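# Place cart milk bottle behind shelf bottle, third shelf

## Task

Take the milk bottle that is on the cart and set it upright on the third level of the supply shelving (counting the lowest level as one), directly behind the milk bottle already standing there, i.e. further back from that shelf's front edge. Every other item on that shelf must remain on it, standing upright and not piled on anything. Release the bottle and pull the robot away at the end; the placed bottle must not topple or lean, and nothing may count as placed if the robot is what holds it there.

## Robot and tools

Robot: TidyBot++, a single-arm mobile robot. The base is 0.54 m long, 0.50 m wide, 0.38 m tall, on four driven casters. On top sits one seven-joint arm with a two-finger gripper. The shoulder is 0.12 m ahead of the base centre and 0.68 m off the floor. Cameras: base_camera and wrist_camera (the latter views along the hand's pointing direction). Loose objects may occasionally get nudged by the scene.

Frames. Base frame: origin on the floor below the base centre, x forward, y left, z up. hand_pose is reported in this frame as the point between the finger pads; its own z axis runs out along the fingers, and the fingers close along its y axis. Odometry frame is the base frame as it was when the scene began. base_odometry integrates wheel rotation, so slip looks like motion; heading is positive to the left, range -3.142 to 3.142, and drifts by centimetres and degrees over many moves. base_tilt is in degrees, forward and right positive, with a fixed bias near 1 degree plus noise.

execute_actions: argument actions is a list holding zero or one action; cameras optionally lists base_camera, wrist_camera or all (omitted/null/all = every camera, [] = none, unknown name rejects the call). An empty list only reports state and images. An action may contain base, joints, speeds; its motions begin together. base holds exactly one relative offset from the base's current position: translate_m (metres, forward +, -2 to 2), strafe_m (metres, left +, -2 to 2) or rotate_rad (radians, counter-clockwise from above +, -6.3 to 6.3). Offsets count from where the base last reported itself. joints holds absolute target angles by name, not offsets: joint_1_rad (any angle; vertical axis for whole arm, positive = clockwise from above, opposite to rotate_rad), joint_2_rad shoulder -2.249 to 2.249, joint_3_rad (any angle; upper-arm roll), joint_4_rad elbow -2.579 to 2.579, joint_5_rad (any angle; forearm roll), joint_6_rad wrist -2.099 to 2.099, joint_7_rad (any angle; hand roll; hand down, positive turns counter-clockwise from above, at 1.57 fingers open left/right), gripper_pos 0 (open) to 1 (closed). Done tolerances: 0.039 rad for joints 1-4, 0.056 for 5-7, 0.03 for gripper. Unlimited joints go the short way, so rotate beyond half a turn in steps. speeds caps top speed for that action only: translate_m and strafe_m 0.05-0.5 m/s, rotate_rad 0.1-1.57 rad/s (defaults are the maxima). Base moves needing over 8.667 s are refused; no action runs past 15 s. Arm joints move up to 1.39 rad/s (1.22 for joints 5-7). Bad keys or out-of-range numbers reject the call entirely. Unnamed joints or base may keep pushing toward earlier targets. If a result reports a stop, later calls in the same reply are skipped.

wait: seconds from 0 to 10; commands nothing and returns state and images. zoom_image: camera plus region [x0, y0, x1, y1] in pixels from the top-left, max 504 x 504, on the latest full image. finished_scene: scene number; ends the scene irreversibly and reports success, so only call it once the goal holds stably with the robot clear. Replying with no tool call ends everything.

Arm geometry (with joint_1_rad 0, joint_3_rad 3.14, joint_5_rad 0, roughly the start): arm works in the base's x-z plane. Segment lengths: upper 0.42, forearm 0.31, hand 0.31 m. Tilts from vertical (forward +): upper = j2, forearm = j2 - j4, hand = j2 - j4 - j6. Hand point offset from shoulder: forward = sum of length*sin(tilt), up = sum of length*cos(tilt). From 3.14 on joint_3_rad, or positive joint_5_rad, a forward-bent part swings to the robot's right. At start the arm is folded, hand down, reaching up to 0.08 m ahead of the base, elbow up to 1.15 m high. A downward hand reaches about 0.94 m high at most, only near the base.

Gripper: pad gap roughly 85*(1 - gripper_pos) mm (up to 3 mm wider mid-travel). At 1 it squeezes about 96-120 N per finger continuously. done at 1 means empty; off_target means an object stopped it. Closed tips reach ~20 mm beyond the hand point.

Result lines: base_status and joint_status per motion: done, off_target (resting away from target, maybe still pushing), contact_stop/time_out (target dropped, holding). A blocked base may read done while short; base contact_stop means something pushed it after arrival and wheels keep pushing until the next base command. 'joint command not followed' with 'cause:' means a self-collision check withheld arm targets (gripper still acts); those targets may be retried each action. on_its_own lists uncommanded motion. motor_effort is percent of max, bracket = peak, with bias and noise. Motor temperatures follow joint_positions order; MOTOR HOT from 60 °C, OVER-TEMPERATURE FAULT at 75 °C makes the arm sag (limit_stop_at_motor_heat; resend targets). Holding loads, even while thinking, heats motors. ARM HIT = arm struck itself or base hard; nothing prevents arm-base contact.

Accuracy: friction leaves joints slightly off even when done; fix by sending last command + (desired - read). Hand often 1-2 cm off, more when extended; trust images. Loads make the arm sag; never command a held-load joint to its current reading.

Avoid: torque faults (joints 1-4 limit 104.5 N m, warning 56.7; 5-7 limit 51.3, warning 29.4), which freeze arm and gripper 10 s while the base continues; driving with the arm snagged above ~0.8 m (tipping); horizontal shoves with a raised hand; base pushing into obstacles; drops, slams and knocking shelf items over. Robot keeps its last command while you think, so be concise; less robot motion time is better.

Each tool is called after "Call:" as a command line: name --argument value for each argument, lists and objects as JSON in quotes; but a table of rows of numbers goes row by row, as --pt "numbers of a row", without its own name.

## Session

Call:
execute_actions --actions '[{"joints":{"joint_6_rad":0.55}}]'

Scene clock: 1.67 s.
Motor temperatures (°C, as the motors report them): [30 32 26 31 33 37 42]
base_odometry: x=+0.000 y=+0.000 heading=+0.000 (m, m, rad; odometry frame)
base_tilt: forward=+0.3 right=-0.1 (deg)
base_status: not commanded
joint_positions: joint_1_rad=-0.041 joint_2_rad=-0.339 joint_3_rad=+3.158 joint_4_rad=-2.507 joint_5_rad=+0.025 joint_6_rad=+0.536 joint_7_rad=+1.566 gripper_pos=+0.000
joint_status: all done
motor_effort: joint_1_rad=+0(0) joint_2_rad=-7(7) joint_3_rad=+1(0) joint_4_rad=+18(18) joint_5_rad=-1(1) joint_6_rad=+8(8) joint_7_rad=+1(0) (%)
hand_pose: x=+0.5496 y=+0.0151 z=+0.8830 quat_wxyz=(-0.010, +0.728, +0.018, +0.685) (m; base frame)
pictures: base_camera, wrist_camera
Images, in order (width x height): base_camera 644x364, wrist_camera 644x476.

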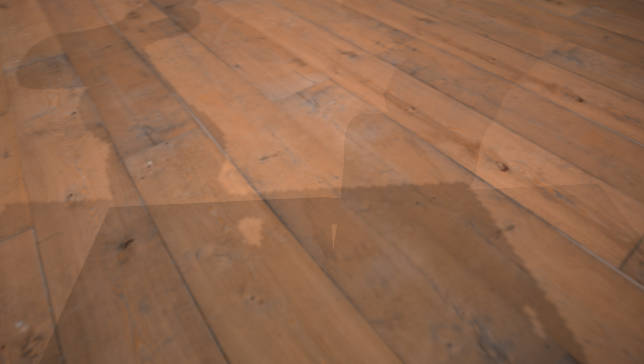

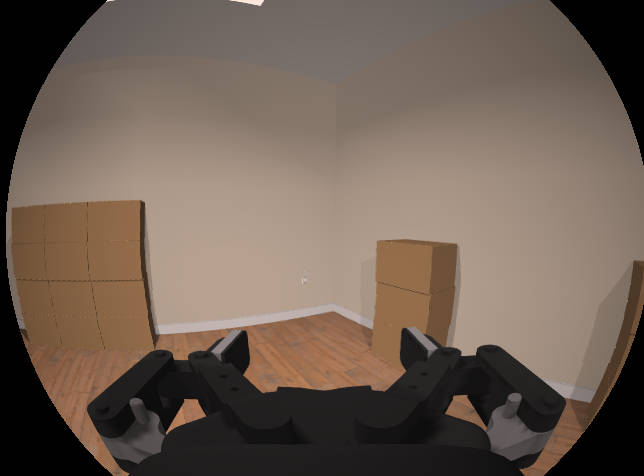

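Call:
execute_actions --actions '[{"base":{"rotate_rad":2.07},"joints":{"joint_1_rad":0.02,"joint_4_rad":-2.55,"joint_5_rad":-0.02,"joint_3_rad":3.14}}]'

Scene clock: 19.70 s.
Motor temperatures (°C, as the motors report them): [30 32 26 32 33 37 42]
base_odometry: x=+0.000 y=+0.000 heading=+2.070 (m, m, rad; odometry frame)
base_tilt: forward=+0.3 right=+0.0 (deg)
base_status: done
joint_positions: joint_1_rad=+0.013 joint_2_rad=-0.339 joint_3_rad=+3.157 joint_4_rad=-2.538 joint_5_rad=+0.000 joint_6_rad=+0.536 joint_7_rad=+1.566 gripper_pos=+0.000
joint_status: all done
motor_effort: joint_1_rad=+1(1) joint_2_rad=-7(8) joint_3_rad=+1(1) joint_4_rad=+18(18) joint_5_rad=-1(0) joint_6_rad=+8(9) joint_7_rad=+1(0) (%)
hand_pose: x=+0.5433 y=-0.0115 z=+0.8653 quat_wxyz=(+0.006, +0.739, -0.014, +0.674) (m; base frame)
pictures: base_camera, wrist_camera
Images, in order (width x height): base_camera 644x364, wrist_camera 644x476.

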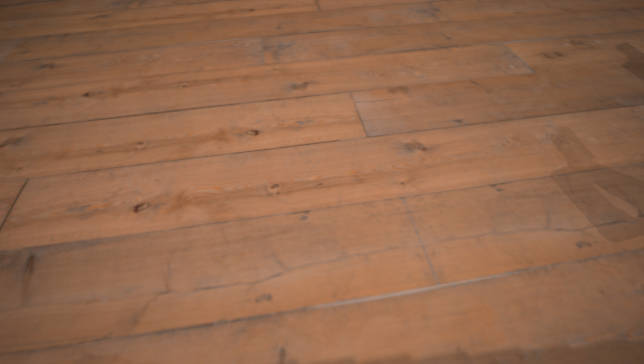

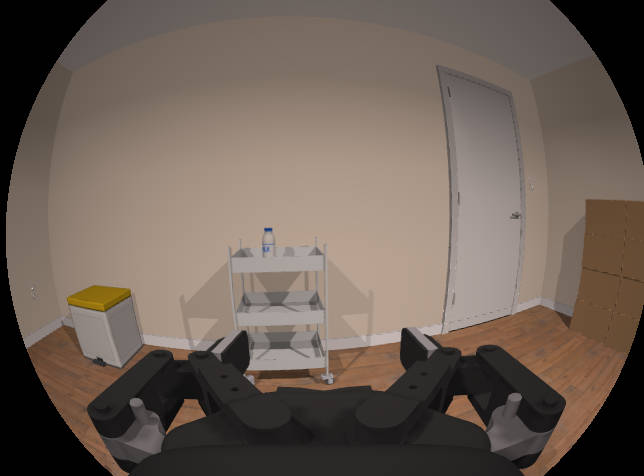

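Call:
execute_actions --actions '[{"base":{"rotate_rad":0.17}}]' --cameras '[]'

Call:
execute_actions --actions '[{"base":{"translate_m":0.85},"joints":{"joint_6_rad":0.26}}]'

Scene clock: 20.83 s.
Motor temperatures (°C, as the motors report them): [30 32 26 32 33 37 42]
base_odometry: x=+0.000 y=+0.000 heading=+2.239 (m, m, rad; odometry frame)
base_tilt: forward=+0.3 right=-0.1 (deg)
base_status: done
joint_positions: joint_1_rad=+0.013 joint_2_rad=-0.339 joint_3_rad=+3.154 joint_4_rad=-2.538 joint_5_rad=+0.000 joint_6_rad=+0.536 joint_7_rad=+1.566 gripper_pos=+0.000
joint_status: not commanded
motor_effort: joint_1_rad=+1(0) joint_2_rad=-7(6) joint_3_rad=+0(2) joint_4_rad=+18(17) joint_5_rad=-1(1) joint_6_rad=+9(9) joint_7_rad=+1(0) (%)
hand_pose: x=+0.5433 y=-0.0103 z=+0.8653 quat_wxyz=(+0.005, +0.739, -0.013, +0.674) (m; base frame)
pictures: none
No camera images: the call's "cameras" was empty. Leave "cameras" out to get every camera's image.

Scene clock: 23.90 s.
Motor temperatures (°C, as the motors report them): [30 32 26 32 33 37 42]
base_odometry: x=-0.528 y=+0.667 heading=+2.240 (m, m, rad; odometry frame)
base_tilt: forward=+0.3 right=-0.1 (deg)
base_status: done
joint_positions: joint_1_rad=+0.013 joint_2_rad=-0.340 joint_3_rad=+3.154 joint_4_rad=-2.552 joint_5_rad=+0.000 joint_6_rad=+0.274 joint_7_rad=+1.566 gripper_pos=+0.000
joint_status: all done
motor_effort: joint_1_rad=+1(0) joint_2_rad=-6(8) joint_3_rad=+0(1) joint_4_rad=+18(20) joint_5_rad=-1(1) joint_6_rad=+8(9) joint_7_rad=+0(1) (%)
hand_pose: x=+0.5212 y=-0.0094 z=+0.7789 quat_wxyz=(+0.004, +0.824, -0.014, +0.566) (m; base frame)
pictures: base_camera, wrist_camera
Images, in order (width x height): base_camera 644x364, wrist_camera 644x476.

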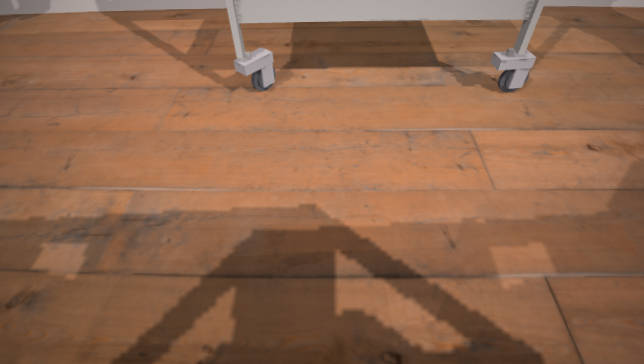

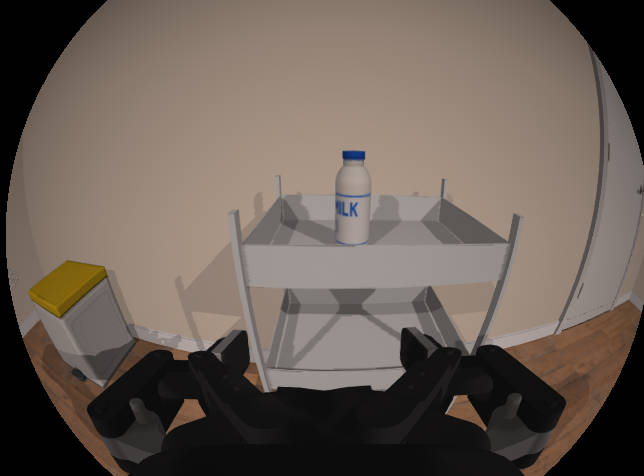

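Call:
execute_actions --actions '[{"base":{"strafe_m":-0.055}}]' --cameras '[]'

Call:
execute_actions --actions '[{"base":{"translate_m":0.28},"speeds":{"translate_m":0.25}}]' --cameras '["wrist_camera"]'

Scene clock: 25.27 s.
Motor temperatures (°C, as the motors report them): [30 32 26 32 33 37 42]
base_odometry: x=-0.485 y=+0.701 heading=+2.240 (m, m, rad; odometry frame)
base_tilt: forward=+0.3 right=+0.0 (deg)
base_status: done
joint_positions: joint_1_rad=+0.013 joint_2_rad=-0.340 joint_3_rad=+3.154 joint_4_rad=-2.552 joint_5_rad=+0.000 joint_6_rad=+0.274 joint_7_rad=+1.566 gripper_pos=+0.000
joint_status: not commanded
motor_effort: joint_1_rad=+0(2) joint_2_rad=-6(6) joint_3_rad=+0(2) joint_4_rad=+18(18) joint_5_rad=-1(1) joint_6_rad=+8(8) joint_7_rad=+1(1) (%)
hand_pose: x=+0.5212 y=-0.0093 z=+0.7789 quat_wxyz=(+0.004, +0.824, -0.014, +0.566) (m; base frame)
pictures: none
No camera images: the call's "cameras" was empty. Leave "cameras" out to get every camera's image.

Scene clock: 27.23 s.
Motor temperatures (°C, as the motors report them): [30 32 26 32 33 37 42]
base_odometry: x=-0.658 y=+0.921 heading=+2.240 (m, m, rad; odometry frame)
base_tilt: forward=+0.3 right=-0.1 (deg)
base_status: done
joint_positions: joint_1_rad=+0.013 joint_2_rad=-0.339 joint_3_rad=+3.154 joint_4_rad=-2.552 joint_5_rad=+0.000 joint_6_rad=+0.274 joint_7_rad=+1.566 gripper_pos=+0.000
joint_status: not commanded
motor_effort: joint_1_rad=+0(1) joint_2_rad=-6(8) joint_3_rad=+0(1) joint_4_rad=+18(19) joint_5_rad=-1(1) joint_6_rad=+8(8) joint_7_rad=+0(0) (%)
hand_pose: x=+0.5213 y=-0.0093 z=+0.7786 quat_wxyz=(+0.004, +0.824, -0.014, +0.566) (m; base frame)
pictures: wrist_camera
Images, in order (width x height): wrist_camera 644x476.

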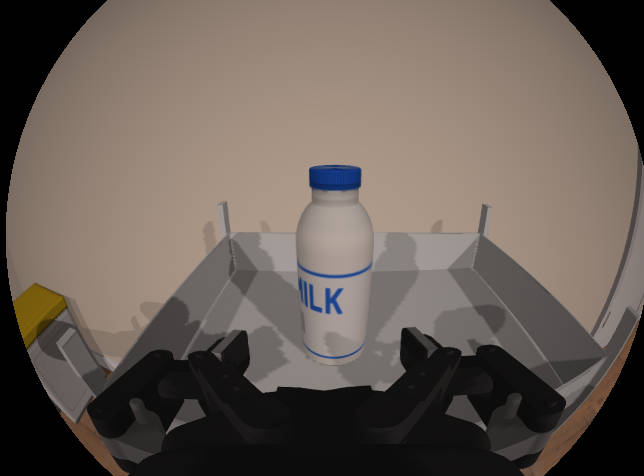

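Width 77 → 0.234.

Call:
execute_actions --actions '[{"base":{"strafe_m":-0.015}}]' --cameras '[]'

Call:
execute_actions --actions '[{"base":{"translate_m":0.12},"speeds":{"translate_m":0.12}}]' --cameras '["wrist_camera"]'

Call:
execute_actions --actions '[{"joints":{"gripper_pos":1}}]' --cameras '["wrist_camera"]'

Scene clock: 28.20 s.
Motor temperatures (°C, as the motors report them): [30 32 26 32 33 37 42]
base_odometry: x=-0.647 y=+0.930 heading=+2.240 (m, m, rad; odometry frame)
base_tilt: forward=+0.3 right=-0.1 (deg)
base_status: done
joint_positions: joint_1_rad=+0.013 joint_2_rad=-0.339 joint_3_rad=+3.154 joint_4_rad=-2.552 joint_5_rad=+0.000 joint_6_rad=+0.274 joint_7_rad=+1.566 gripper_pos=+0.000
joint_status: not commanded
motor_effort: joint_1_rad=+0(0) joint_2_rad=-6(7) joint_3_rad=+1(2) joint_4_rad=+17(18) joint_5_rad=-1(1) joint_6_rad=+8(8) joint_7_rad=+0(0) (%)
hand_pose: x=+0.5213 y=-0.0093 z=+0.7786 quat_wxyz=(+0.004, +0.824, -0.014, +0.566) (m; base frame)
pictures: none
No camera images: the call's "cameras" was empty. Leave "cameras" out to get every camera's image.

Scene clock: 29.80 s.
Motor temperatures (°C, as the motors report them): [30 32 26 32 33 37 42]
base_odometry: x=-0.721 y=+1.025 heading=+2.240 (m, m, rad; odometry frame)
base_tilt: forward=+0.3 right=-0.1 (deg)
base_status: done
joint_positions: joint_1_rad=+0.013 joint_2_rad=-0.339 joint_3_rad=+3.154 joint_4_rad=-2.552 joint_5_rad=+0.000 joint_6_rad=+0.274 joint_7_rad=+1.566 gripper_pos=+0.000
joint_status: not commanded
motor_effort: joint_1_rad=+0(0) joint_2_rad=-6(8) joint_3_rad=+1(1) joint_4_rad=+17(18) joint_5_rad=-1(1) joint_6_rad=+8(8) joint_7_rad=+0(0) (%)
hand_pose: x=+0.5214 y=-0.0093 z=+0.7783 quat_wxyz=(+0.004, +0.824, -0.014, +0.566) (m; base frame)
pictures: wrist_camera
Images, in order (width x height): wrist_camera 644x476.

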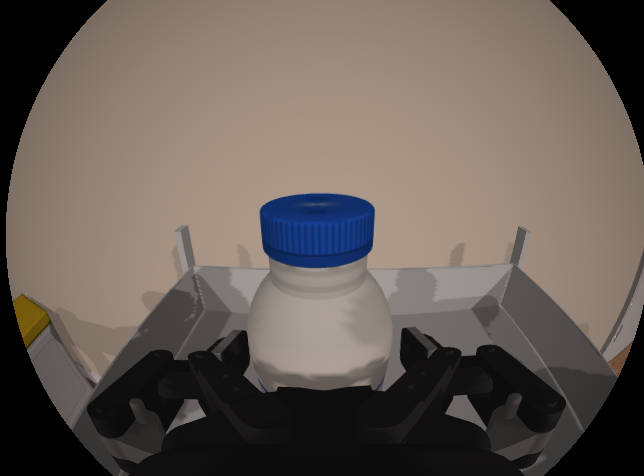

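Scene clock: 30.90 s.
Motor temperatures (°C, as the motors report them): [30 32 26 32 33 37 42]
base_odometry: x=-0.721 y=+1.025 heading=+2.240 (m, m, rad; odometry frame)
base_tilt: forward=+0.3 right=-0.1 (deg)
base_status: not commanded
joint_positions: joint_1_rad=+0.013 joint_2_rad=-0.339 joint_3_rad=+3.154 joint_4_rad=-2.551 joint_5_rad=+0.000 joint_6_rad=+0.274 joint_7_rad=+1.566 gripper_pos=+0.274
joint_status: gripper_pos off_target (ended at +0.274, target +1.000)
motor_effort: joint_1_rad=+1(2) joint_2_rad=-6(7) joint_3_rad=+1(3) joint_4_rad=+18(18) joint_5_rad=-1(1) joint_6_rad=+8(9) joint_7_rad=+0(1) (%)
hand_pose: x=+0.5215 y=-0.0092 z=+0.7788 quat_wxyz=(+0.004, +0.824, -0.014, +0.566) (m; base frame)
pictures: wrist_camera
Images, in order (width x height): wrist_camera 644x476.

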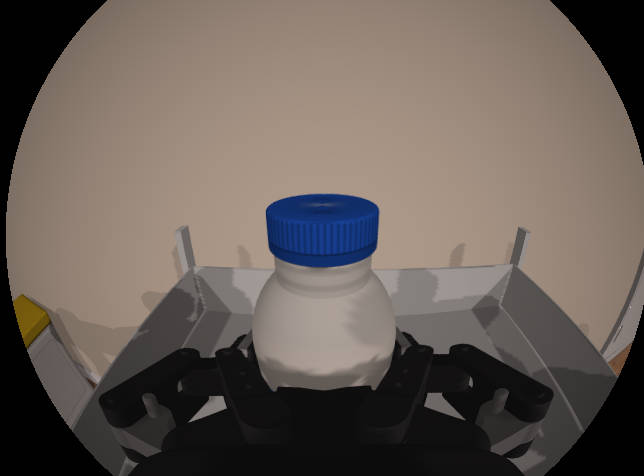

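Call:
execute_actions --actions '[{"joints":{"joint_2_rad":-0.45,"joint_4_rad":-1.9,"joint_6_rad":-0.44}}]' --cameras '[]'

Call:
execute_actions --actions '[{"base":{"translate_m":-1.0}}]' --cameras '[]'

Call:
execute_actions --actions '[{"base":{"rotate_rad":1.57},"speeds":{"rotate_rad":1.0},"joints":{"joint_2_rad":0.0,"joint_4_rad":-0.8,"joint_6_rad":-1.08}}]'

Scene clock: 33.07 s.
Motor temperatures (°C, as the motors report them): [30 32 26 32 33 37 42]
base_odometry: x=-0.721 y=+1.025 heading=+2.240 (m, m, rad; odometry frame)
base_tilt: forward=+0.3 right=-0.1 (deg)
base_status: not commanded
joint_positions: joint_1_rad=+0.013 joint_2_rad=-0.422 joint_3_rad=+3.154 joint_4_rad=-1.942 joint_5_rad=+0.000 joint_6_rad=-0.434 joint_7_rad=+1.566 gripper_pos=+0.274
joint_status: joint_4_rad off_target (ended at -1.942, target -1.900); the others done
motor_effort: joint_1_rad=+1(1) joint_2_rad=-10(12) joint_3_rad=+1(1) joint_4_rad=+26(27) joint_5_rad=-1(1) joint_6_rad=+12(14) joint_7_rad=+1(0) (%)
hand_pose: x=+0.5493 y=-0.0108 z=+0.9651 quat_wxyz=(+0.003, +0.829, -0.014, +0.559) (m; base frame)
pictures: none
No camera images: the call's "cameras" was empty. Leave "cameras" out to get every camera's image.

Scene clock: 36.53 s.
Motor temperatures (°C, as the motors report them): [30 32 26 32 33 37 42]
base_odometry: x=-0.100 y=+0.241 heading=+2.240 (m, m, rad; odometry frame)
base_tilt: forward=+0.3 right=-0.1 (deg)
base_status: done
joint_positions: joint_1_rad=+0.014 joint_2_rad=-0.432 joint_3_rad=+3.153 joint_4_rad=-1.942 joint_5_rad=-0.001 joint_6_rad=-0.438 joint_7_rad=+1.566 gripper_pos=+0.274
joint_status: not commanded
motor_effort: joint_1_rad=+0(2) joint_2_rad=-10(14) joint_3_rad=+0(4) joint_4_rad=+26(27) joint_5_rad=-1(0) joint_6_rad=+12(13) joint_7_rad=+0(1) (%)
hand_pose: x=+0.5461 y=-0.0105 z=+0.9683 quat_wxyz=(+0.003, +0.827, -0.014, +0.562) (m; base frame)
pictures: none
No camera images: the call's "cameras" was empty. Leave "cameras" out to get every camera's image.

Scene clock: 39.03 s.
Motor temperatures (°C, as the motors report them): [30 32 26 32 33 37 42]
base_odometry: x=-0.100 y=+0.240 heading=-2.473 (m, m, rad; odometry frame)
base_tilt: forward=+0.3 right=-0.1 (deg)
base_status: done
joint_positions: joint_1_rad=+0.015 joint_2_rad=+0.018 joint_3_rad=+3.148 joint_4_rad=-0.840 joint_5_rad=-0.003 joint_6_rad=-1.073 joint_7_rad=+1.566 gripper_pos=+0.274
joint_status: joint_4_rad off_target (ended at -0.840, target -0.800); the others done
motor_effort: joint_1_rad=+1(2) joint_2_rad=-23(25) joint_3_rad=+0(3) joint_4_rad=+22(26) joint_5_rad=-1(1) joint_6_rad=+12(13) joint_7_rad=+0(0) (%)
hand_pose: x=+0.6555 y=-0.0092 z=+1.1983 quat_wxyz=(+0.003, +0.822, -0.011, +0.569) (m; base frame)
pictures: base_camera, wrist_camera
Images, in order (width x height): base_camera 644x364, wrist_camera 644x476.

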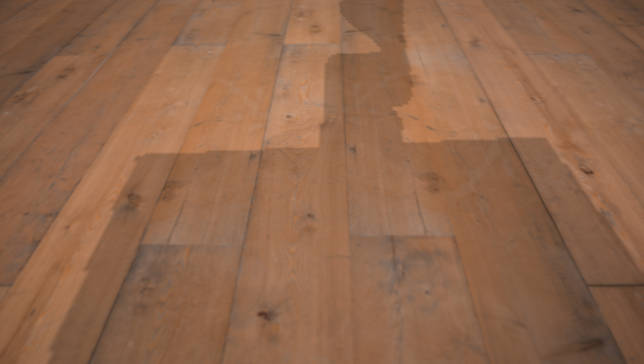

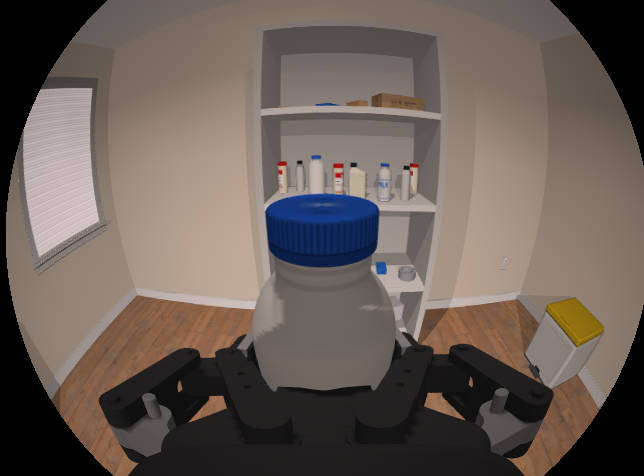

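Call:
execute_actions --actions '[{"base":{"translate_m":0.85},"joints":{"joint_4_rad":-1.03,"joint_6_rad":-0.8}}]'

Scene clock: 42.33 s.
Motor temperatures (°C, as the motors report them): [30 32 26 32 33 37 42]
base_odometry: x=-0.767 y=-0.287 heading=-2.472 (m, m, rad; odometry frame)
base_tilt: forward=+0.3 right=-0.1 (deg)
base_status: done
joint_positions: joint_1_rad=+0.015 joint_2_rad=+0.030 joint_3_rad=+3.148 joint_4_rad=-1.048 joint_5_rad=-0.003 joint_6_rad=-0.857 joint_7_rad=+1.566 gripper_pos=+0.274
joint_status: joint_6_rad off_target (ended at -0.857, target -0.800); the others done
motor_effort: joint_1_rad=+0(0) joint_2_rad=-26(29) joint_3_rad=+0(1) joint_4_rad=+24(25) joint_5_rad=-1(0) joint_6_rad=+12(13) joint_7_rad=+0(0) (%)
hand_pose: x=+0.6994 y=-0.0102 z=+1.1402 quat_wxyz=(+0.003, +0.823, -0.011, +0.567) (m; base frame)
pictures: base_camera, wrist_camera
Images, in order (width x height): base_camera 644x364, wrist_camera 644x476.

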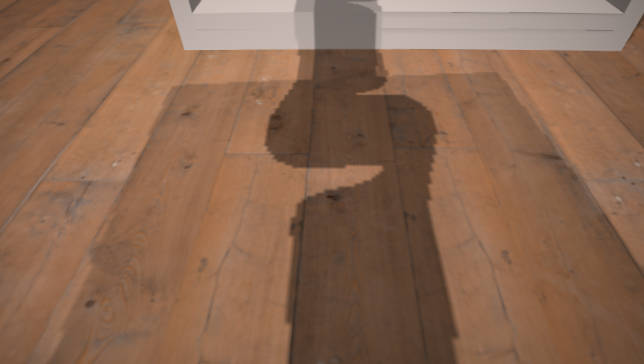

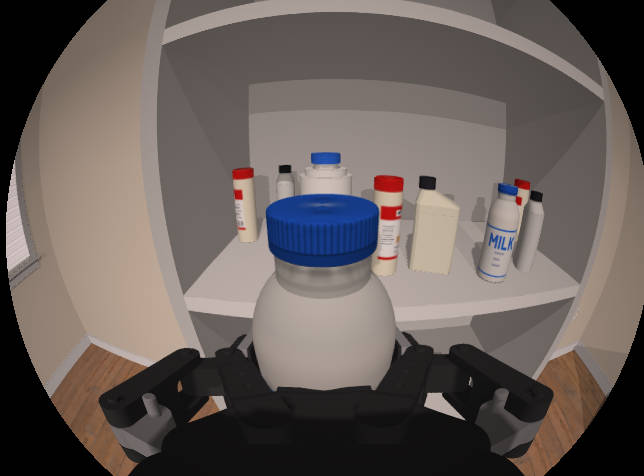

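Call:
execute_actions --actions '[{"base":{"strafe_m":0.14}}]' --cameras '["wrist_camera"]'

Call:
execute_actions --actions '[{"base":{"translate_m":0.22},"speeds":{"translate_m":0.2}}]'

Scene clock: 44.13 s.
Motor temperatures (°C, as the motors report them): [30 32 26 32 33 38 42]
base_odometry: x=-0.680 y=-0.397 heading=-2.473 (m, m, rad; odometry frame)
base_tilt: forward=+0.3 right=-0.1 (deg)
base_status: done
joint_positions: joint_1_rad=+0.014 joint_2_rad=+0.030 joint_3_rad=+3.144 joint_4_rad=-1.048 joint_5_rad=-0.003 joint_6_rad=-0.857 joint_7_rad=+1.566 gripper_pos=+0.274
joint_status: not commanded
motor_effort: joint_1_rad=+1(3) joint_2_rad=-26(26) joint_3_rad=+1(3) joint_4_rad=+24(25) joint_5_rad=-1(1) joint_6_rad=+12(12) joint_7_rad=+1(0) (%)
hand_pose: x=+0.6994 y=-0.0073 z=+1.1403 quat_wxyz=(+0.002, +0.823, -0.009, +0.567) (m; base frame)
pictures: wrist_camera
Images, in order (width x height): wrist_camera 644x476.

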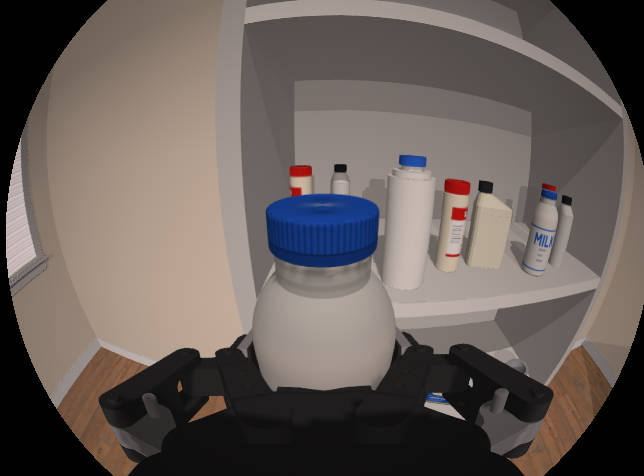

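Scene clock: 46.13 s.
Motor temperatures (°C, as the motors report them): [30 32 26 32 33 38 42]
base_odometry: x=-0.852 y=-0.534 heading=-2.472 (m, m, rad; odometry frame)
base_tilt: forward=+0.3 right=-0.1 (deg)
base_status: done
joint_positions: joint_1_rad=+0.014 joint_2_rad=+0.029 joint_3_rad=+3.144 joint_4_rad=-1.048 joint_5_rad=-0.003 joint_6_rad=-0.856 joint_7_rad=+1.566 gripper_pos=+0.274
joint_status: not commanded
motor_effort: joint_1_rad=+0(0) joint_2_rad=-26(29) joint_3_rad=+1(1) joint_4_rad=+25(25) joint_5_rad=-1(1) joint_6_rad=+12(13) joint_7_rad=+1(0) (%)
hand_pose: x=+0.6993 y=-0.0073 z=+1.1407 quat_wxyz=(+0.002, +0.823, -0.009, +0.568) (m; base frame)
pictures: base_camera, wrist_camera
Images, in order (width x height): base_camera 644x364, wrist_camera 644x476.

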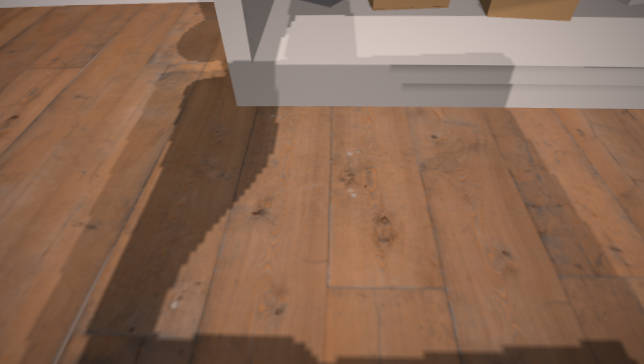

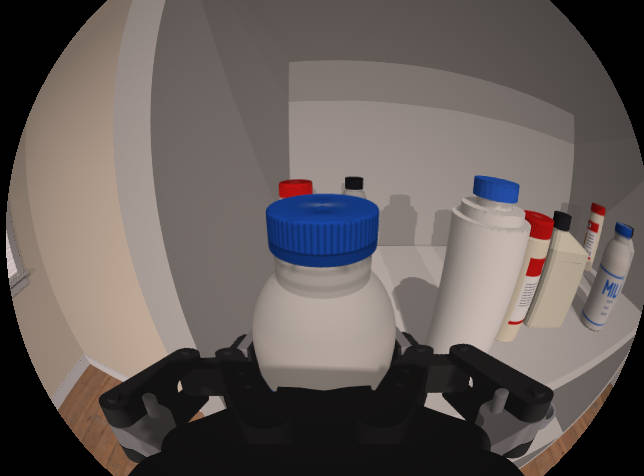

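Call:
execute_actions --actions '[{"base":{"translate_m":0.165},"speeds":{"translate_m":0.12}}]' --cameras '["wrist_camera"]'

Call:
execute_actions --actions '[{"joints":{"joint_4_rad":-1.15,"joint_6_rad":-0.69}}]' --cameras '["wrist_camera"]'

Scene clock: 48.40 s.
Motor temperatures (°C, as the motors report them): [30 33 26 32 33 38 42]
base_odometry: x=-0.982 y=-0.637 heading=-2.472 (m, m, rad; odometry frame)
base_tilt: forward=+0.3 right=-0.1 (deg)
base_status: done
joint_positions: joint_1_rad=+0.014 joint_2_rad=+0.030 joint_3_rad=+3.144 joint_4_rad=-1.048 joint_5_rad=-0.003 joint_6_rad=-0.856 joint_7_rad=+1.566 gripper_pos=+0.274
joint_status: not commanded
motor_effort: joint_1_rad=+1(1) joint_2_rad=-26(29) joint_3_rad=+0(1) joint_4_rad=+25(25) joint_5_rad=-1(0) joint_6_rad=+13(13) joint_7_rad=+0(1) (%)
hand_pose: x=+0.6997 y=-0.0073 z=+1.1402 quat_wxyz=(+0.002, +0.823, -0.009, +0.568) (m; base frame)
pictures: wrist_camera
Images, in order (width x height): wrist_camera 644x476.

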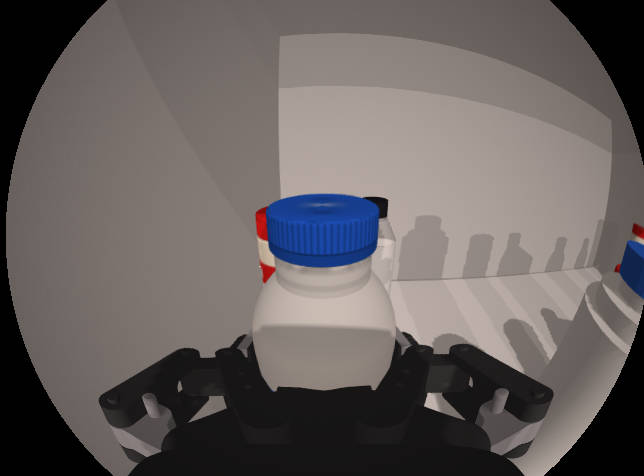

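Scene clock: 49.37 s.
Motor temperatures (°C, as the motors report them): [30 33 26 32 33 38 42]
base_odometry: x=-0.982 y=-0.637 heading=-2.472 (m, m, rad; odometry frame)
base_tilt: forward=+0.3 right=-0.1 (deg)
base_status: not commanded
joint_positions: joint_1_rad=+0.014 joint_2_rad=+0.029 joint_3_rad=+3.144 joint_4_rad=-1.160 joint_5_rad=-0.003 joint_6_rad=-0.748 joint_7_rad=+1.566 gripper_pos=+0.274
joint_status: joint_6_rad off_target (ended at -0.748, target -0.690); the others done
motor_effort: joint_1_rad=+1(1) joint_2_rad=-26(28) joint_3_rad=+1(0) joint_4_rad=+25(27) joint_5_rad=-1(1) joint_6_rad=+12(12) joint_7_rad=+0(1) (%)
hand_pose: x=+0.7135 y=-0.0077 z=+1.1081 quat_wxyz=(+0.002, +0.824, -0.009, +0.567) (m; base frame)
pictures: wrist_camera
Images, in order (width x height): wrist_camera 644x476.

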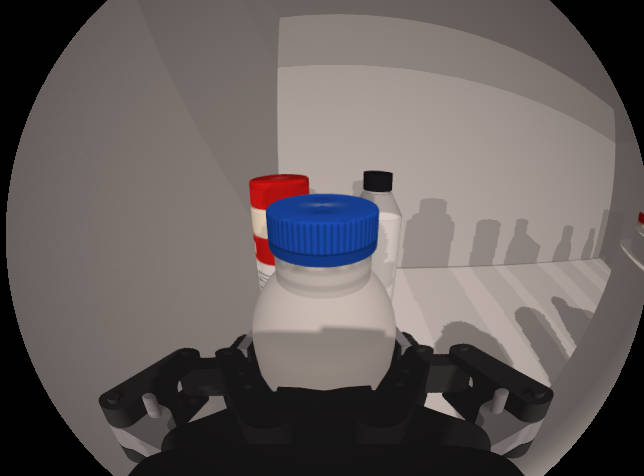

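Call:
execute_actions --actions '[{"base":{"strafe_m":-0.015},"speeds":{"strafe_m":0.05}}]' --cameras '[]'

Call:
execute_actions --actions '[{"joints":{"joint_4_rad":-1.21,"joint_6_rad":-0.66}}]' --cameras '["wrist_camera"]'

Scene clock: 50.47 s.
Motor temperatures (°C, as the motors report them): [30 33 26 32 33 38 42]
base_odometry: x=-0.991 y=-0.625 heading=-2.472 (m, m, rad; odometry frame)
base_tilt: forward=+0.3 right=-0.1 (deg)
base_status: done
joint_positions: joint_1_rad=+0.015 joint_2_rad=+0.029 joint_3_rad=+3.144 joint_4_rad=-1.161 joint_5_rad=-0.004 joint_6_rad=-0.747 joint_7_rad=+1.566 gripper_pos=+0.274
joint_status: not commanded
motor_effort: joint_1_rad=+1(3) joint_2_rad=-26(27) joint_3_rad=+0(4) joint_4_rad=+25(26) joint_5_rad=-1(1) joint_6_rad=+11(12) joint_7_rad=+0(1) (%)
hand_pose: x=+0.7136 y=-0.0082 z=+1.1081 quat_wxyz=(+0.002, +0.824, -0.010, +0.567) (m; base frame)
pictures: none
No camera images: the call's "cameras" was empty. Leave "cameras" out to get every camera's image.

Scene clock: 51.23 s.
Motor temperatures (°C, as the motors report them): [30 33 26 32 33 38 42]
base_odometry: x=-0.991 y=-0.625 heading=-2.472 (m, m, rad; odometry frame)
base_tilt: forward=+0.3 right=-0.1 (deg)
base_status: not commanded
joint_positions: joint_1_rad=+0.015 joint_2_rad=+0.012 joint_3_rad=+3.144 joint_4_rad=-1.199 joint_5_rad=-0.004 joint_6_rad=-0.702 joint_7_rad=+1.566 gripper_pos=+0.274
joint_status: all done
motor_effort: joint_1_rad=+0(0) joint_2_rad=-22(26) joint_3_rad=+0(0) joint_4_rad=+21(25) joint_5_rad=-1(1) joint_6_rad=+9(12) joint_7_rad=+0(0) (%)
hand_pose: x=+0.7117 y=-0.0082 z=+1.1086 quat_wxyz=(+0.002, +0.817, -0.010, +0.576) (m; base frame)
pictures: wrist_camera
Images, in order (width x height): wrist_camera 644x476.

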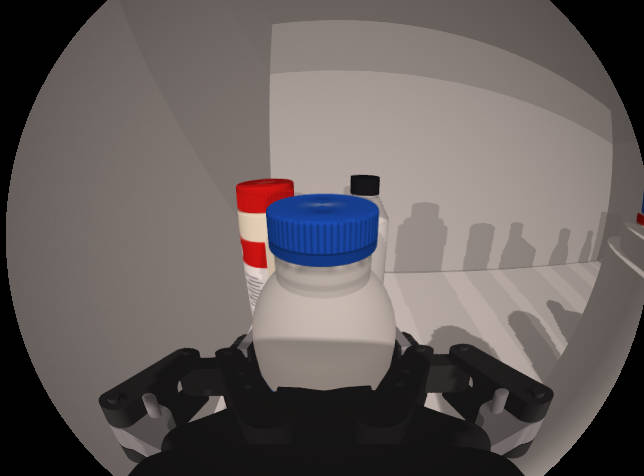

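Call:
execute_actions --actions '[{"joints":{"gripper_pos":0.1}}]' --cameras '["wrist_camera"]'

Call:
execute_actions --actions '[{"base":{"translate_m":-0.27},"speeds":{"translate_m":0.2}}]' --cameras '["wrist_camera"]'

Call:
execute_actions --actions '[{"base":{"strafe_m":-0.49},"joints":{"joint_4_rad":-1.17,"joint_6_rad":-0.77,"gripper_pos":0.04}}]' --cameras '["wrist_camera"]'

Scene clock: 52.63 s.
Motor temperatures (°C, as the motors report them): [30 33 26 32 33 38 42]
base_odometry: x=-0.991 y=-0.625 heading=-2.472 (m, m, rad; odometry frame)
base_tilt: forward=+0.3 right=-0.1 (deg)
base_status: not commanded
joint_positions: joint_1_rad=+0.015 joint_2_rad=+0.008 joint_3_rad=+3.144 joint_4_rad=-1.199 joint_5_rad=-0.004 joint_6_rad=-0.694 joint_7_rad=+1.566 gripper_pos=+0.100
joint_status: all done
motor_effort: joint_1_rad=+0(0) joint_2_rad=-20(23) joint_3_rad=+1(1) joint_4_rad=+20(21) joint_5_rad=-1(1) joint_6_rad=+8(9) joint_7_rad=+1(0) (%)
hand_pose: x=+0.7107 y=-0.0082 z=+1.1130 quat_wxyz=(+0.002, +0.814, -0.010, +0.581) (m; base frame)
pictures: wrist_camera
Images, in order (width x height): wrist_camera 644x476.

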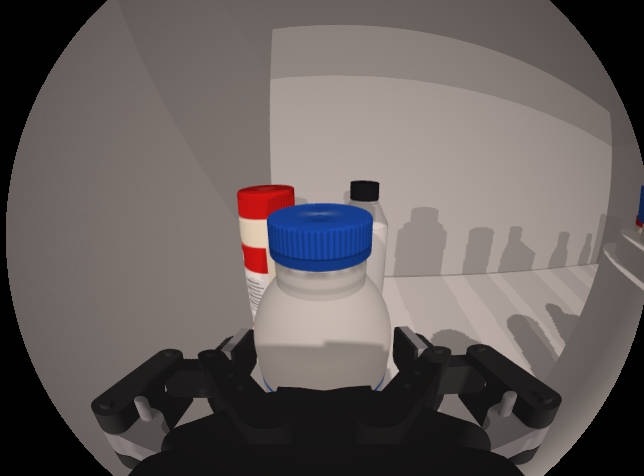

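Scene clock: 54.83 s.
Motor temperatures (°C, as the motors report them): [30 33 26 32 33 38 42]
base_odometry: x=-0.780 y=-0.457 heading=-2.472 (m, m, rad; odometry frame)
base_tilt: forward=+0.3 right=-0.1 (deg)
base_status: done
joint_positions: joint_1_rad=+0.015 joint_2_rad=-0.002 joint_3_rad=+3.144 joint_4_rad=-1.199 joint_5_rad=-0.004 joint_6_rad=-0.692 joint_7_rad=+1.566 gripper_pos=+0.100
joint_status: not commanded
motor_effort: joint_1_rad=+0(1) joint_2_rad=-20(24) joint_3_rad=+0(1) joint_4_rad=+20(21) joint_5_rad=-1(0) joint_6_rad=+8(8) joint_7_rad=+1(1) (%)
hand_pose: x=+0.7066 y=-0.0082 z=+1.1195 quat_wxyz=(+0.002, +0.810, -0.010, +0.586) (m; base frame)
pictures: wrist_camera
Images, in order (width x height): wrist_camera 644x476.

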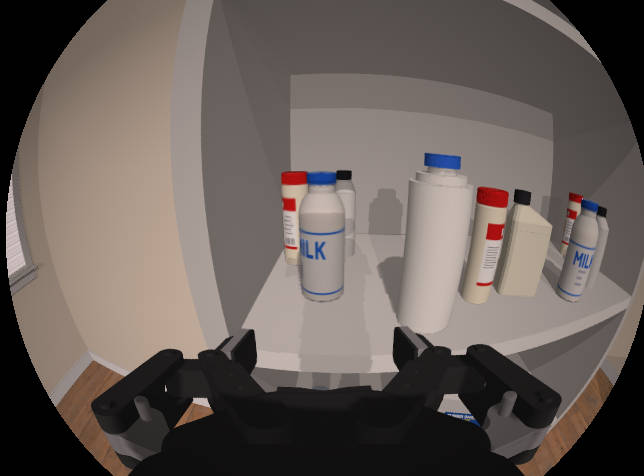

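Scene clock: 57.20 s.
Motor temperatures (°C, as the motors report them): [30 33 26 32 33 38 42]
base_odometry: x=-1.084 y=-0.073 heading=-2.472 (m, m, rad; odometry frame)
base_tilt: forward=+0.3 right=+0.0 (deg)
base_status: done
joint_positions: joint_1_rad=+0.019 joint_2_rad=-0.002 joint_3_rad=+3.144 joint_4_rad=-1.177 joint_5_rad=-0.004 joint_6_rad=-0.738 joint_7_rad=+1.566 gripper_pos=+0.040
joint_status: all done
motor_effort: joint_1_rad=+0(3) joint_2_rad=-20(21) joint_3_rad=+0(4) joint_4_rad=+20(21) joint_5_rad=-1(0) joint_6_rad=+8(8) joint_7_rad=+0(0) (%)
hand_pose: x=+0.7015 y=-0.0102 z=+1.1190 quat_wxyz=(+0.003, +0.817, -0.011, +0.576) (m; base frame)
pictures: wrist_camera
Images, in order (width x height): wrist_camera 644x476.

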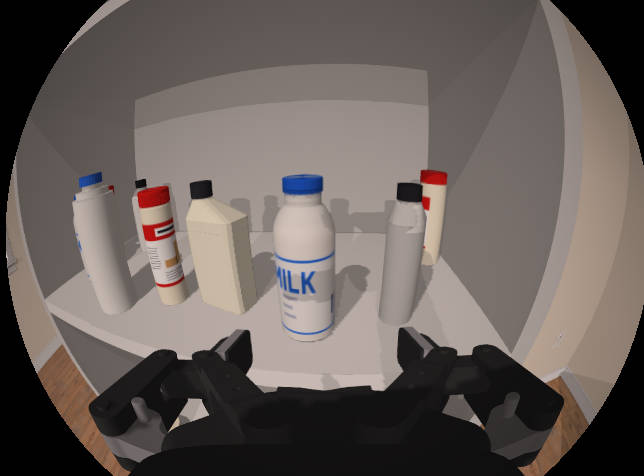

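Call:
execute_actions --actions '[{"base":{"strafe_m":0.019}}]' --cameras '[]'

Call:
execute_actions --actions '[{"base":{"translate_m":0.18},"speeds":{"translate_m":0.13}}]' --cameras '["wrist_camera"]'

Call:
execute_actions --actions '[{"joints":{"gripper_pos":1}}]' --cameras '["wrist_camera"]'

Scene clock: 58.30 s.
Motor temperatures (°C, as the motors report them): [30 33 26 32 33 38 42]
base_odometry: x=-1.072 y=-0.088 heading=-2.472 (m, m, rad; odometry frame)
base_tilt: forward=+0.3 right=+0.0 (deg)
base_status: done
joint_positions: joint_1_rad=+0.017 joint_2_rad=-0.002 joint_3_rad=+3.143 joint_4_rad=-1.177 joint_5_rad=-0.004 joint_6_rad=-0.738 joint_7_rad=+1.566 gripper_pos=+0.040
joint_status: not commanded
motor_effort: joint_1_rad=+1(2) joint_2_rad=-20(21) joint_3_rad=+1(3) joint_4_rad=+20(20) joint_5_rad=-1(2) joint_6_rad=+8(8) joint_7_rad=+0(0) (%)
hand_pose: x=+0.7015 y=-0.0082 z=+1.1190 quat_wxyz=(+0.002, +0.817, -0.010, +0.576) (m; base frame)
pictures: none
No camera images: the call's "cameras" was empty. Leave "cameras" out to get every camera's image.

Scene clock: 60.30 s.
Motor temperatures (°C, as the motors report them): [30 33 26 32 33 38 42]
base_odometry: x=-1.213 y=-0.199 heading=-2.472 (m, m, rad; odometry frame)
base_tilt: forward=+0.3 right=-0.1 (deg)
base_status: done
joint_positions: joint_1_rad=+0.016 joint_2_rad=+0.003 joint_3_rad=+3.143 joint_4_rad=-1.177 joint_5_rad=-0.004 joint_6_rad=-0.739 joint_7_rad=+1.566 gripper_pos=+0.040
joint_status: not commanded
motor_effort: joint_1_rad=+0(0) joint_2_rad=-20(23) joint_3_rad=+0(1) joint_4_rad=+20(21) joint_5_rad=-1(1) joint_6_rad=+8(8) joint_7_rad=+0(1) (%)
hand_pose: x=+0.7034 y=-0.0082 z=+1.1161 quat_wxyz=(+0.002, +0.819, -0.010, +0.574) (m; base frame)
pictures: wrist_camera
Images, in order (width x height): wrist_camera 644x476.

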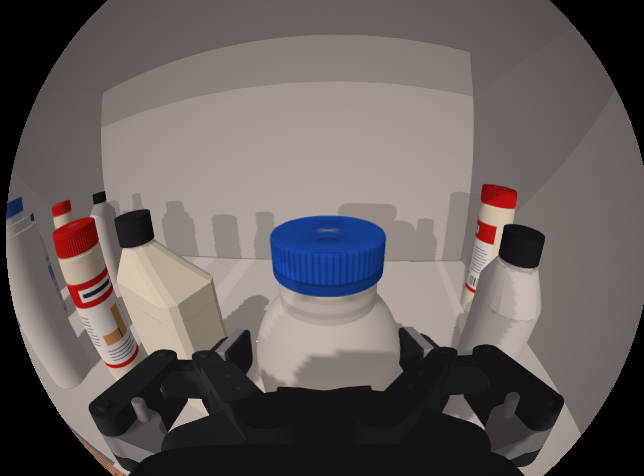

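Scene clock: 61.37 s.
Motor temperatures (°C, as the motors report them): [30 33 26 32 33 38 42]
base_odometry: x=-1.213 y=-0.199 heading=-2.473 (m, m, rad; odometry frame)
base_tilt: forward=+0.3 right=-0.1 (deg)
base_status: not commanded
joint_positions: joint_1_rad=+0.017 joint_2_rad=+0.002 joint_3_rad=+3.143 joint_4_rad=-1.177 joint_5_rad=-0.004 joint_6_rad=-0.740 joint_7_rad=+1.566 gripper_pos=+0.273
joint_status: gripper_pos off_target (ended at +0.273, target +1.000)
motor_effort: joint_1_rad=+1(2) joint_2_rad=-21(21) joint_3_rad=+1(2) joint_4_rad=+20(20) joint_5_rad=+0(2) joint_6_rad=+8(9) joint_7_rad=+1(1) (%)
hand_pose: x=+0.7029 y=-0.0083 z=+1.1166 quat_wxyz=(+0.002, +0.819, -0.010, +0.574) (m; base frame)
pictures: wrist_camera
Images, in order (width x height): wrist_camera 644x476.

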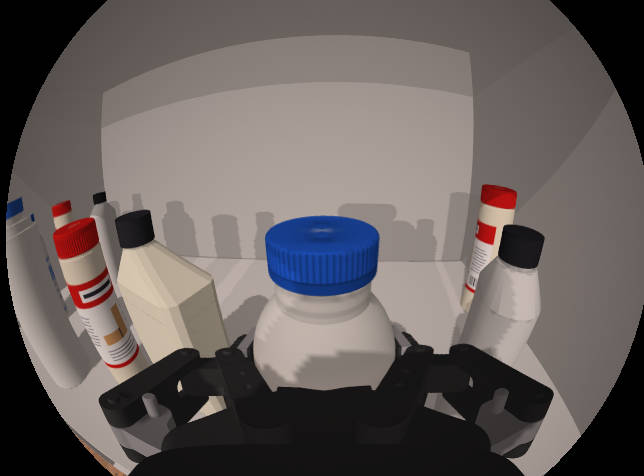

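Same depth as now is right (about 0.095 in front).

Call:
execute_actions --actions '[{"joints":{"joint_4_rad":-1.01,"joint_6_rad":-0.83}}]' --cameras '[]'

Call:
execute_actions --actions '[{"base":{"translate_m":-0.19},"speeds":{"translate_m":0.2}}]' --cameras '[]'

Call:
execute_actions --actions '[{"base":{"strafe_m":0.473},"speeds":{"strafe_m":0.3}}]' --cameras '["wrist_camera"]'

Call:
execute_actions --actions '[{"base":{"translate_m":0.195},"speeds":{"translate_m":0.15}}]' --cameras '["wrist_camera"]'

Call:
execute_actions --actions '[{"joints":{"joint_4_rad":-1.10,"joint_6_rad":-0.76}}]' --cameras '["wrist_camera"]'

Scene clock: 62.97 s.
Motor temperatures (°C, as the motors report them): [30 33 26 32 33 38 42]
base_odometry: x=-1.213 y=-0.199 heading=-2.473 (m, m, rad; odometry frame)
base_tilt: forward=+0.3 right=-0.1 (deg)
base_status: not commanded
joint_positions: joint_1_rad=+0.017 joint_2_rad=+0.025 joint_3_rad=+3.143 joint_4_rad=-1.049 joint_5_rad=-0.004 joint_6_rad=-0.823 joint_7_rad=+1.566 gripper_pos=+0.273
joint_status: joint_4_rad off_target (ended at -1.049, target -1.010); the others done
motor_effort: joint_1_rad=+0(1) joint_2_rad=-26(28) joint_3_rad=+0(1) joint_4_rad=+24(26) joint_5_rad=-1(0) joint_6_rad=+12(13) joint_7_rad=+1(1) (%)
hand_pose: x=+0.7007 y=-0.0081 z=+1.1522 quat_wxyz=(+0.002, +0.813, -0.009, +0.583) (m; base frame)
pictures: none
No camera images: the call's "cameras" was empty. Leave "cameras" out to get every camera's image.

Scene clock: 64.87 s.
Motor temperatures (°C, as the motors report them): [30 33 26 32 33 38 42]
base_odometry: x=-1.064 y=-0.081 heading=-2.472 (m, m, rad; odometry frame)
base_tilt: forward=+0.3 right=-0.1 (deg)
base_status: done
joint_positions: joint_1_rad=+0.017 joint_2_rad=+0.024 joint_3_rad=+3.143 joint_4_rad=-1.049 joint_5_rad=-0.004 joint_6_rad=-0.827 joint_7_rad=+1.566 gripper_pos=+0.273
joint_status: not commanded
motor_effort: joint_1_rad=+0(2) joint_2_rad=-25(29) joint_3_rad=+1(2) joint_4_rad=+24(26) joint_5_rad=-1(0) joint_6_rad=+12(13) joint_7_rad=+1(0) (%)
hand_pose: x=+0.6999 y=-0.0081 z=+1.1520 quat_wxyz=(+0.002, +0.813, -0.010, +0.582) (m; base frame)
pictures: none
No camera images: the call's "cameras" was empty. Leave "cameras" out to get every camera's image.

Scene clock: 67.43 s.
Motor temperatures (°C, as the motors report them): [30 33 26 32 33 38 42]
base_odometry: x=-0.771 y=-0.452 heading=-2.472 (m, m, rad; odometry frame)
base_tilt: forward=+0.3 right=-0.1 (deg)
base_status: done
joint_positions: joint_1_rad=+0.017 joint_2_rad=+0.024 joint_3_rad=+3.143 joint_4_rad=-1.049 joint_5_rad=-0.004 joint_6_rad=-0.828 joint_7_rad=+1.566 gripper_pos=+0.273
joint_status: not commanded
motor_effort: joint_1_rad=+1(3) joint_2_rad=-25(28) joint_3_rad=+1(2) joint_4_rad=+24(25) joint_5_rad=+0(0) joint_6_rad=+12(13) joint_7_rad=+1(1) (%)
hand_pose: x=+0.6998 y=-0.0086 z=+1.1518 quat_wxyz=(+0.002, +0.814, -0.010, +0.581) (m; base frame)
pictures: wrist_camera
Images, in order (width x height): wrist_camera 644x476.

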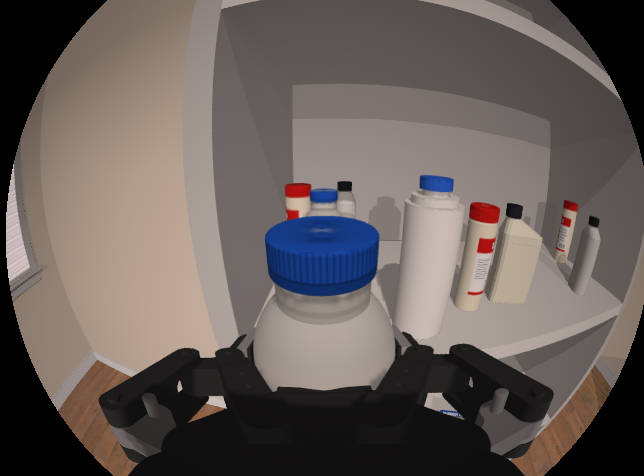

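Scene clock: 69.53 s.
Motor temperatures (°C, as the motors report them): [30 33 26 32 33 38 42]
base_odometry: x=-0.924 y=-0.574 heading=-2.472 (m, m, rad; odometry frame)
base_tilt: forward=+0.3 right=-0.1 (deg)
base_status: done
joint_positions: joint_1_rad=+0.017 joint_2_rad=+0.031 joint_3_rad=+3.143 joint_4_rad=-1.048 joint_5_rad=-0.004 joint_6_rad=-0.829 joint_7_rad=+1.566 gripper_pos=+0.273
joint_status: not commanded
motor_effort: joint_1_rad=+0(1) joint_2_rad=-26(29) joint_3_rad=+0(0) joint_4_rad=+24(26) joint_5_rad=-1(2) joint_6_rad=+12(13) joint_7_rad=+0(1) (%)
hand_pose: x=+0.7027 y=-0.0086 z=+1.1479 quat_wxyz=(+0.002, +0.816, -0.010, +0.578) (m; base frame)
pictures: wrist_camera
Images, in order (width x height): wrist_camera 644x476.

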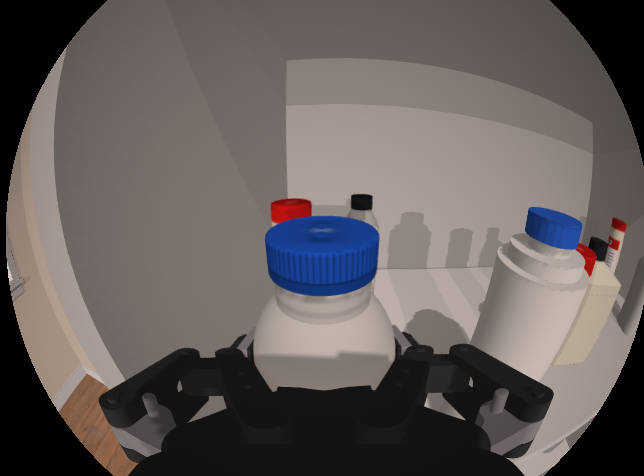

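Scene clock: 70.43 s.
Motor temperatures (°C, as the motors report them): [30 33 26 32 33 38 42]
base_odometry: x=-0.923 y=-0.573 heading=-2.472 (m, m, rad; odometry frame)
base_tilt: forward=+0.3 right=-0.1 (deg)
base_status: not commanded
joint_positions: joint_1_rad=+0.017 joint_2_rad=+0.027 joint_3_rad=+3.143 joint_4_rad=-1.111 joint_5_rad=-0.004 joint_6_rad=-0.817 joint_7_rad=+1.566 gripper_pos=+0.273
joint_status: joint_6_rad off_target (ended at -0.817, target -0.760); the others done
motor_effort: joint_1_rad=+0(0) joint_2_rad=-25(29) joint_3_rad=+0(0) joint_4_rad=+24(25) joint_5_rad=-1(1) joint_6_rad=+12(13) joint_7_rad=+1(0) (%)
hand_pose: x=+0.7044 y=-0.0087 z=+1.1175 quat_wxyz=(+0.002, +0.829, -0.010, +0.559) (m; base frame)
pictures: wrist_camera
Images, in order (width x height): wrist_camera 644x476.

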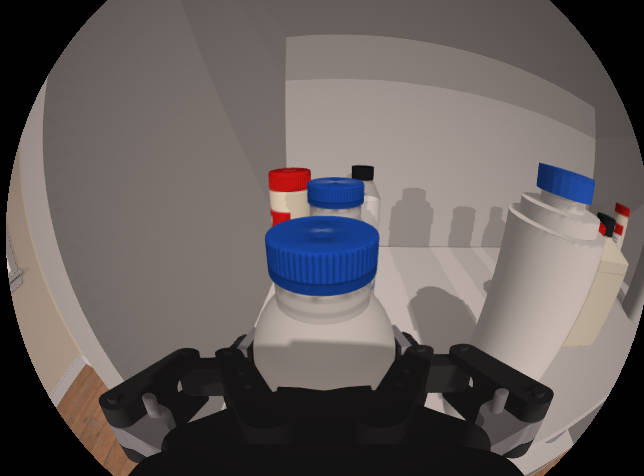

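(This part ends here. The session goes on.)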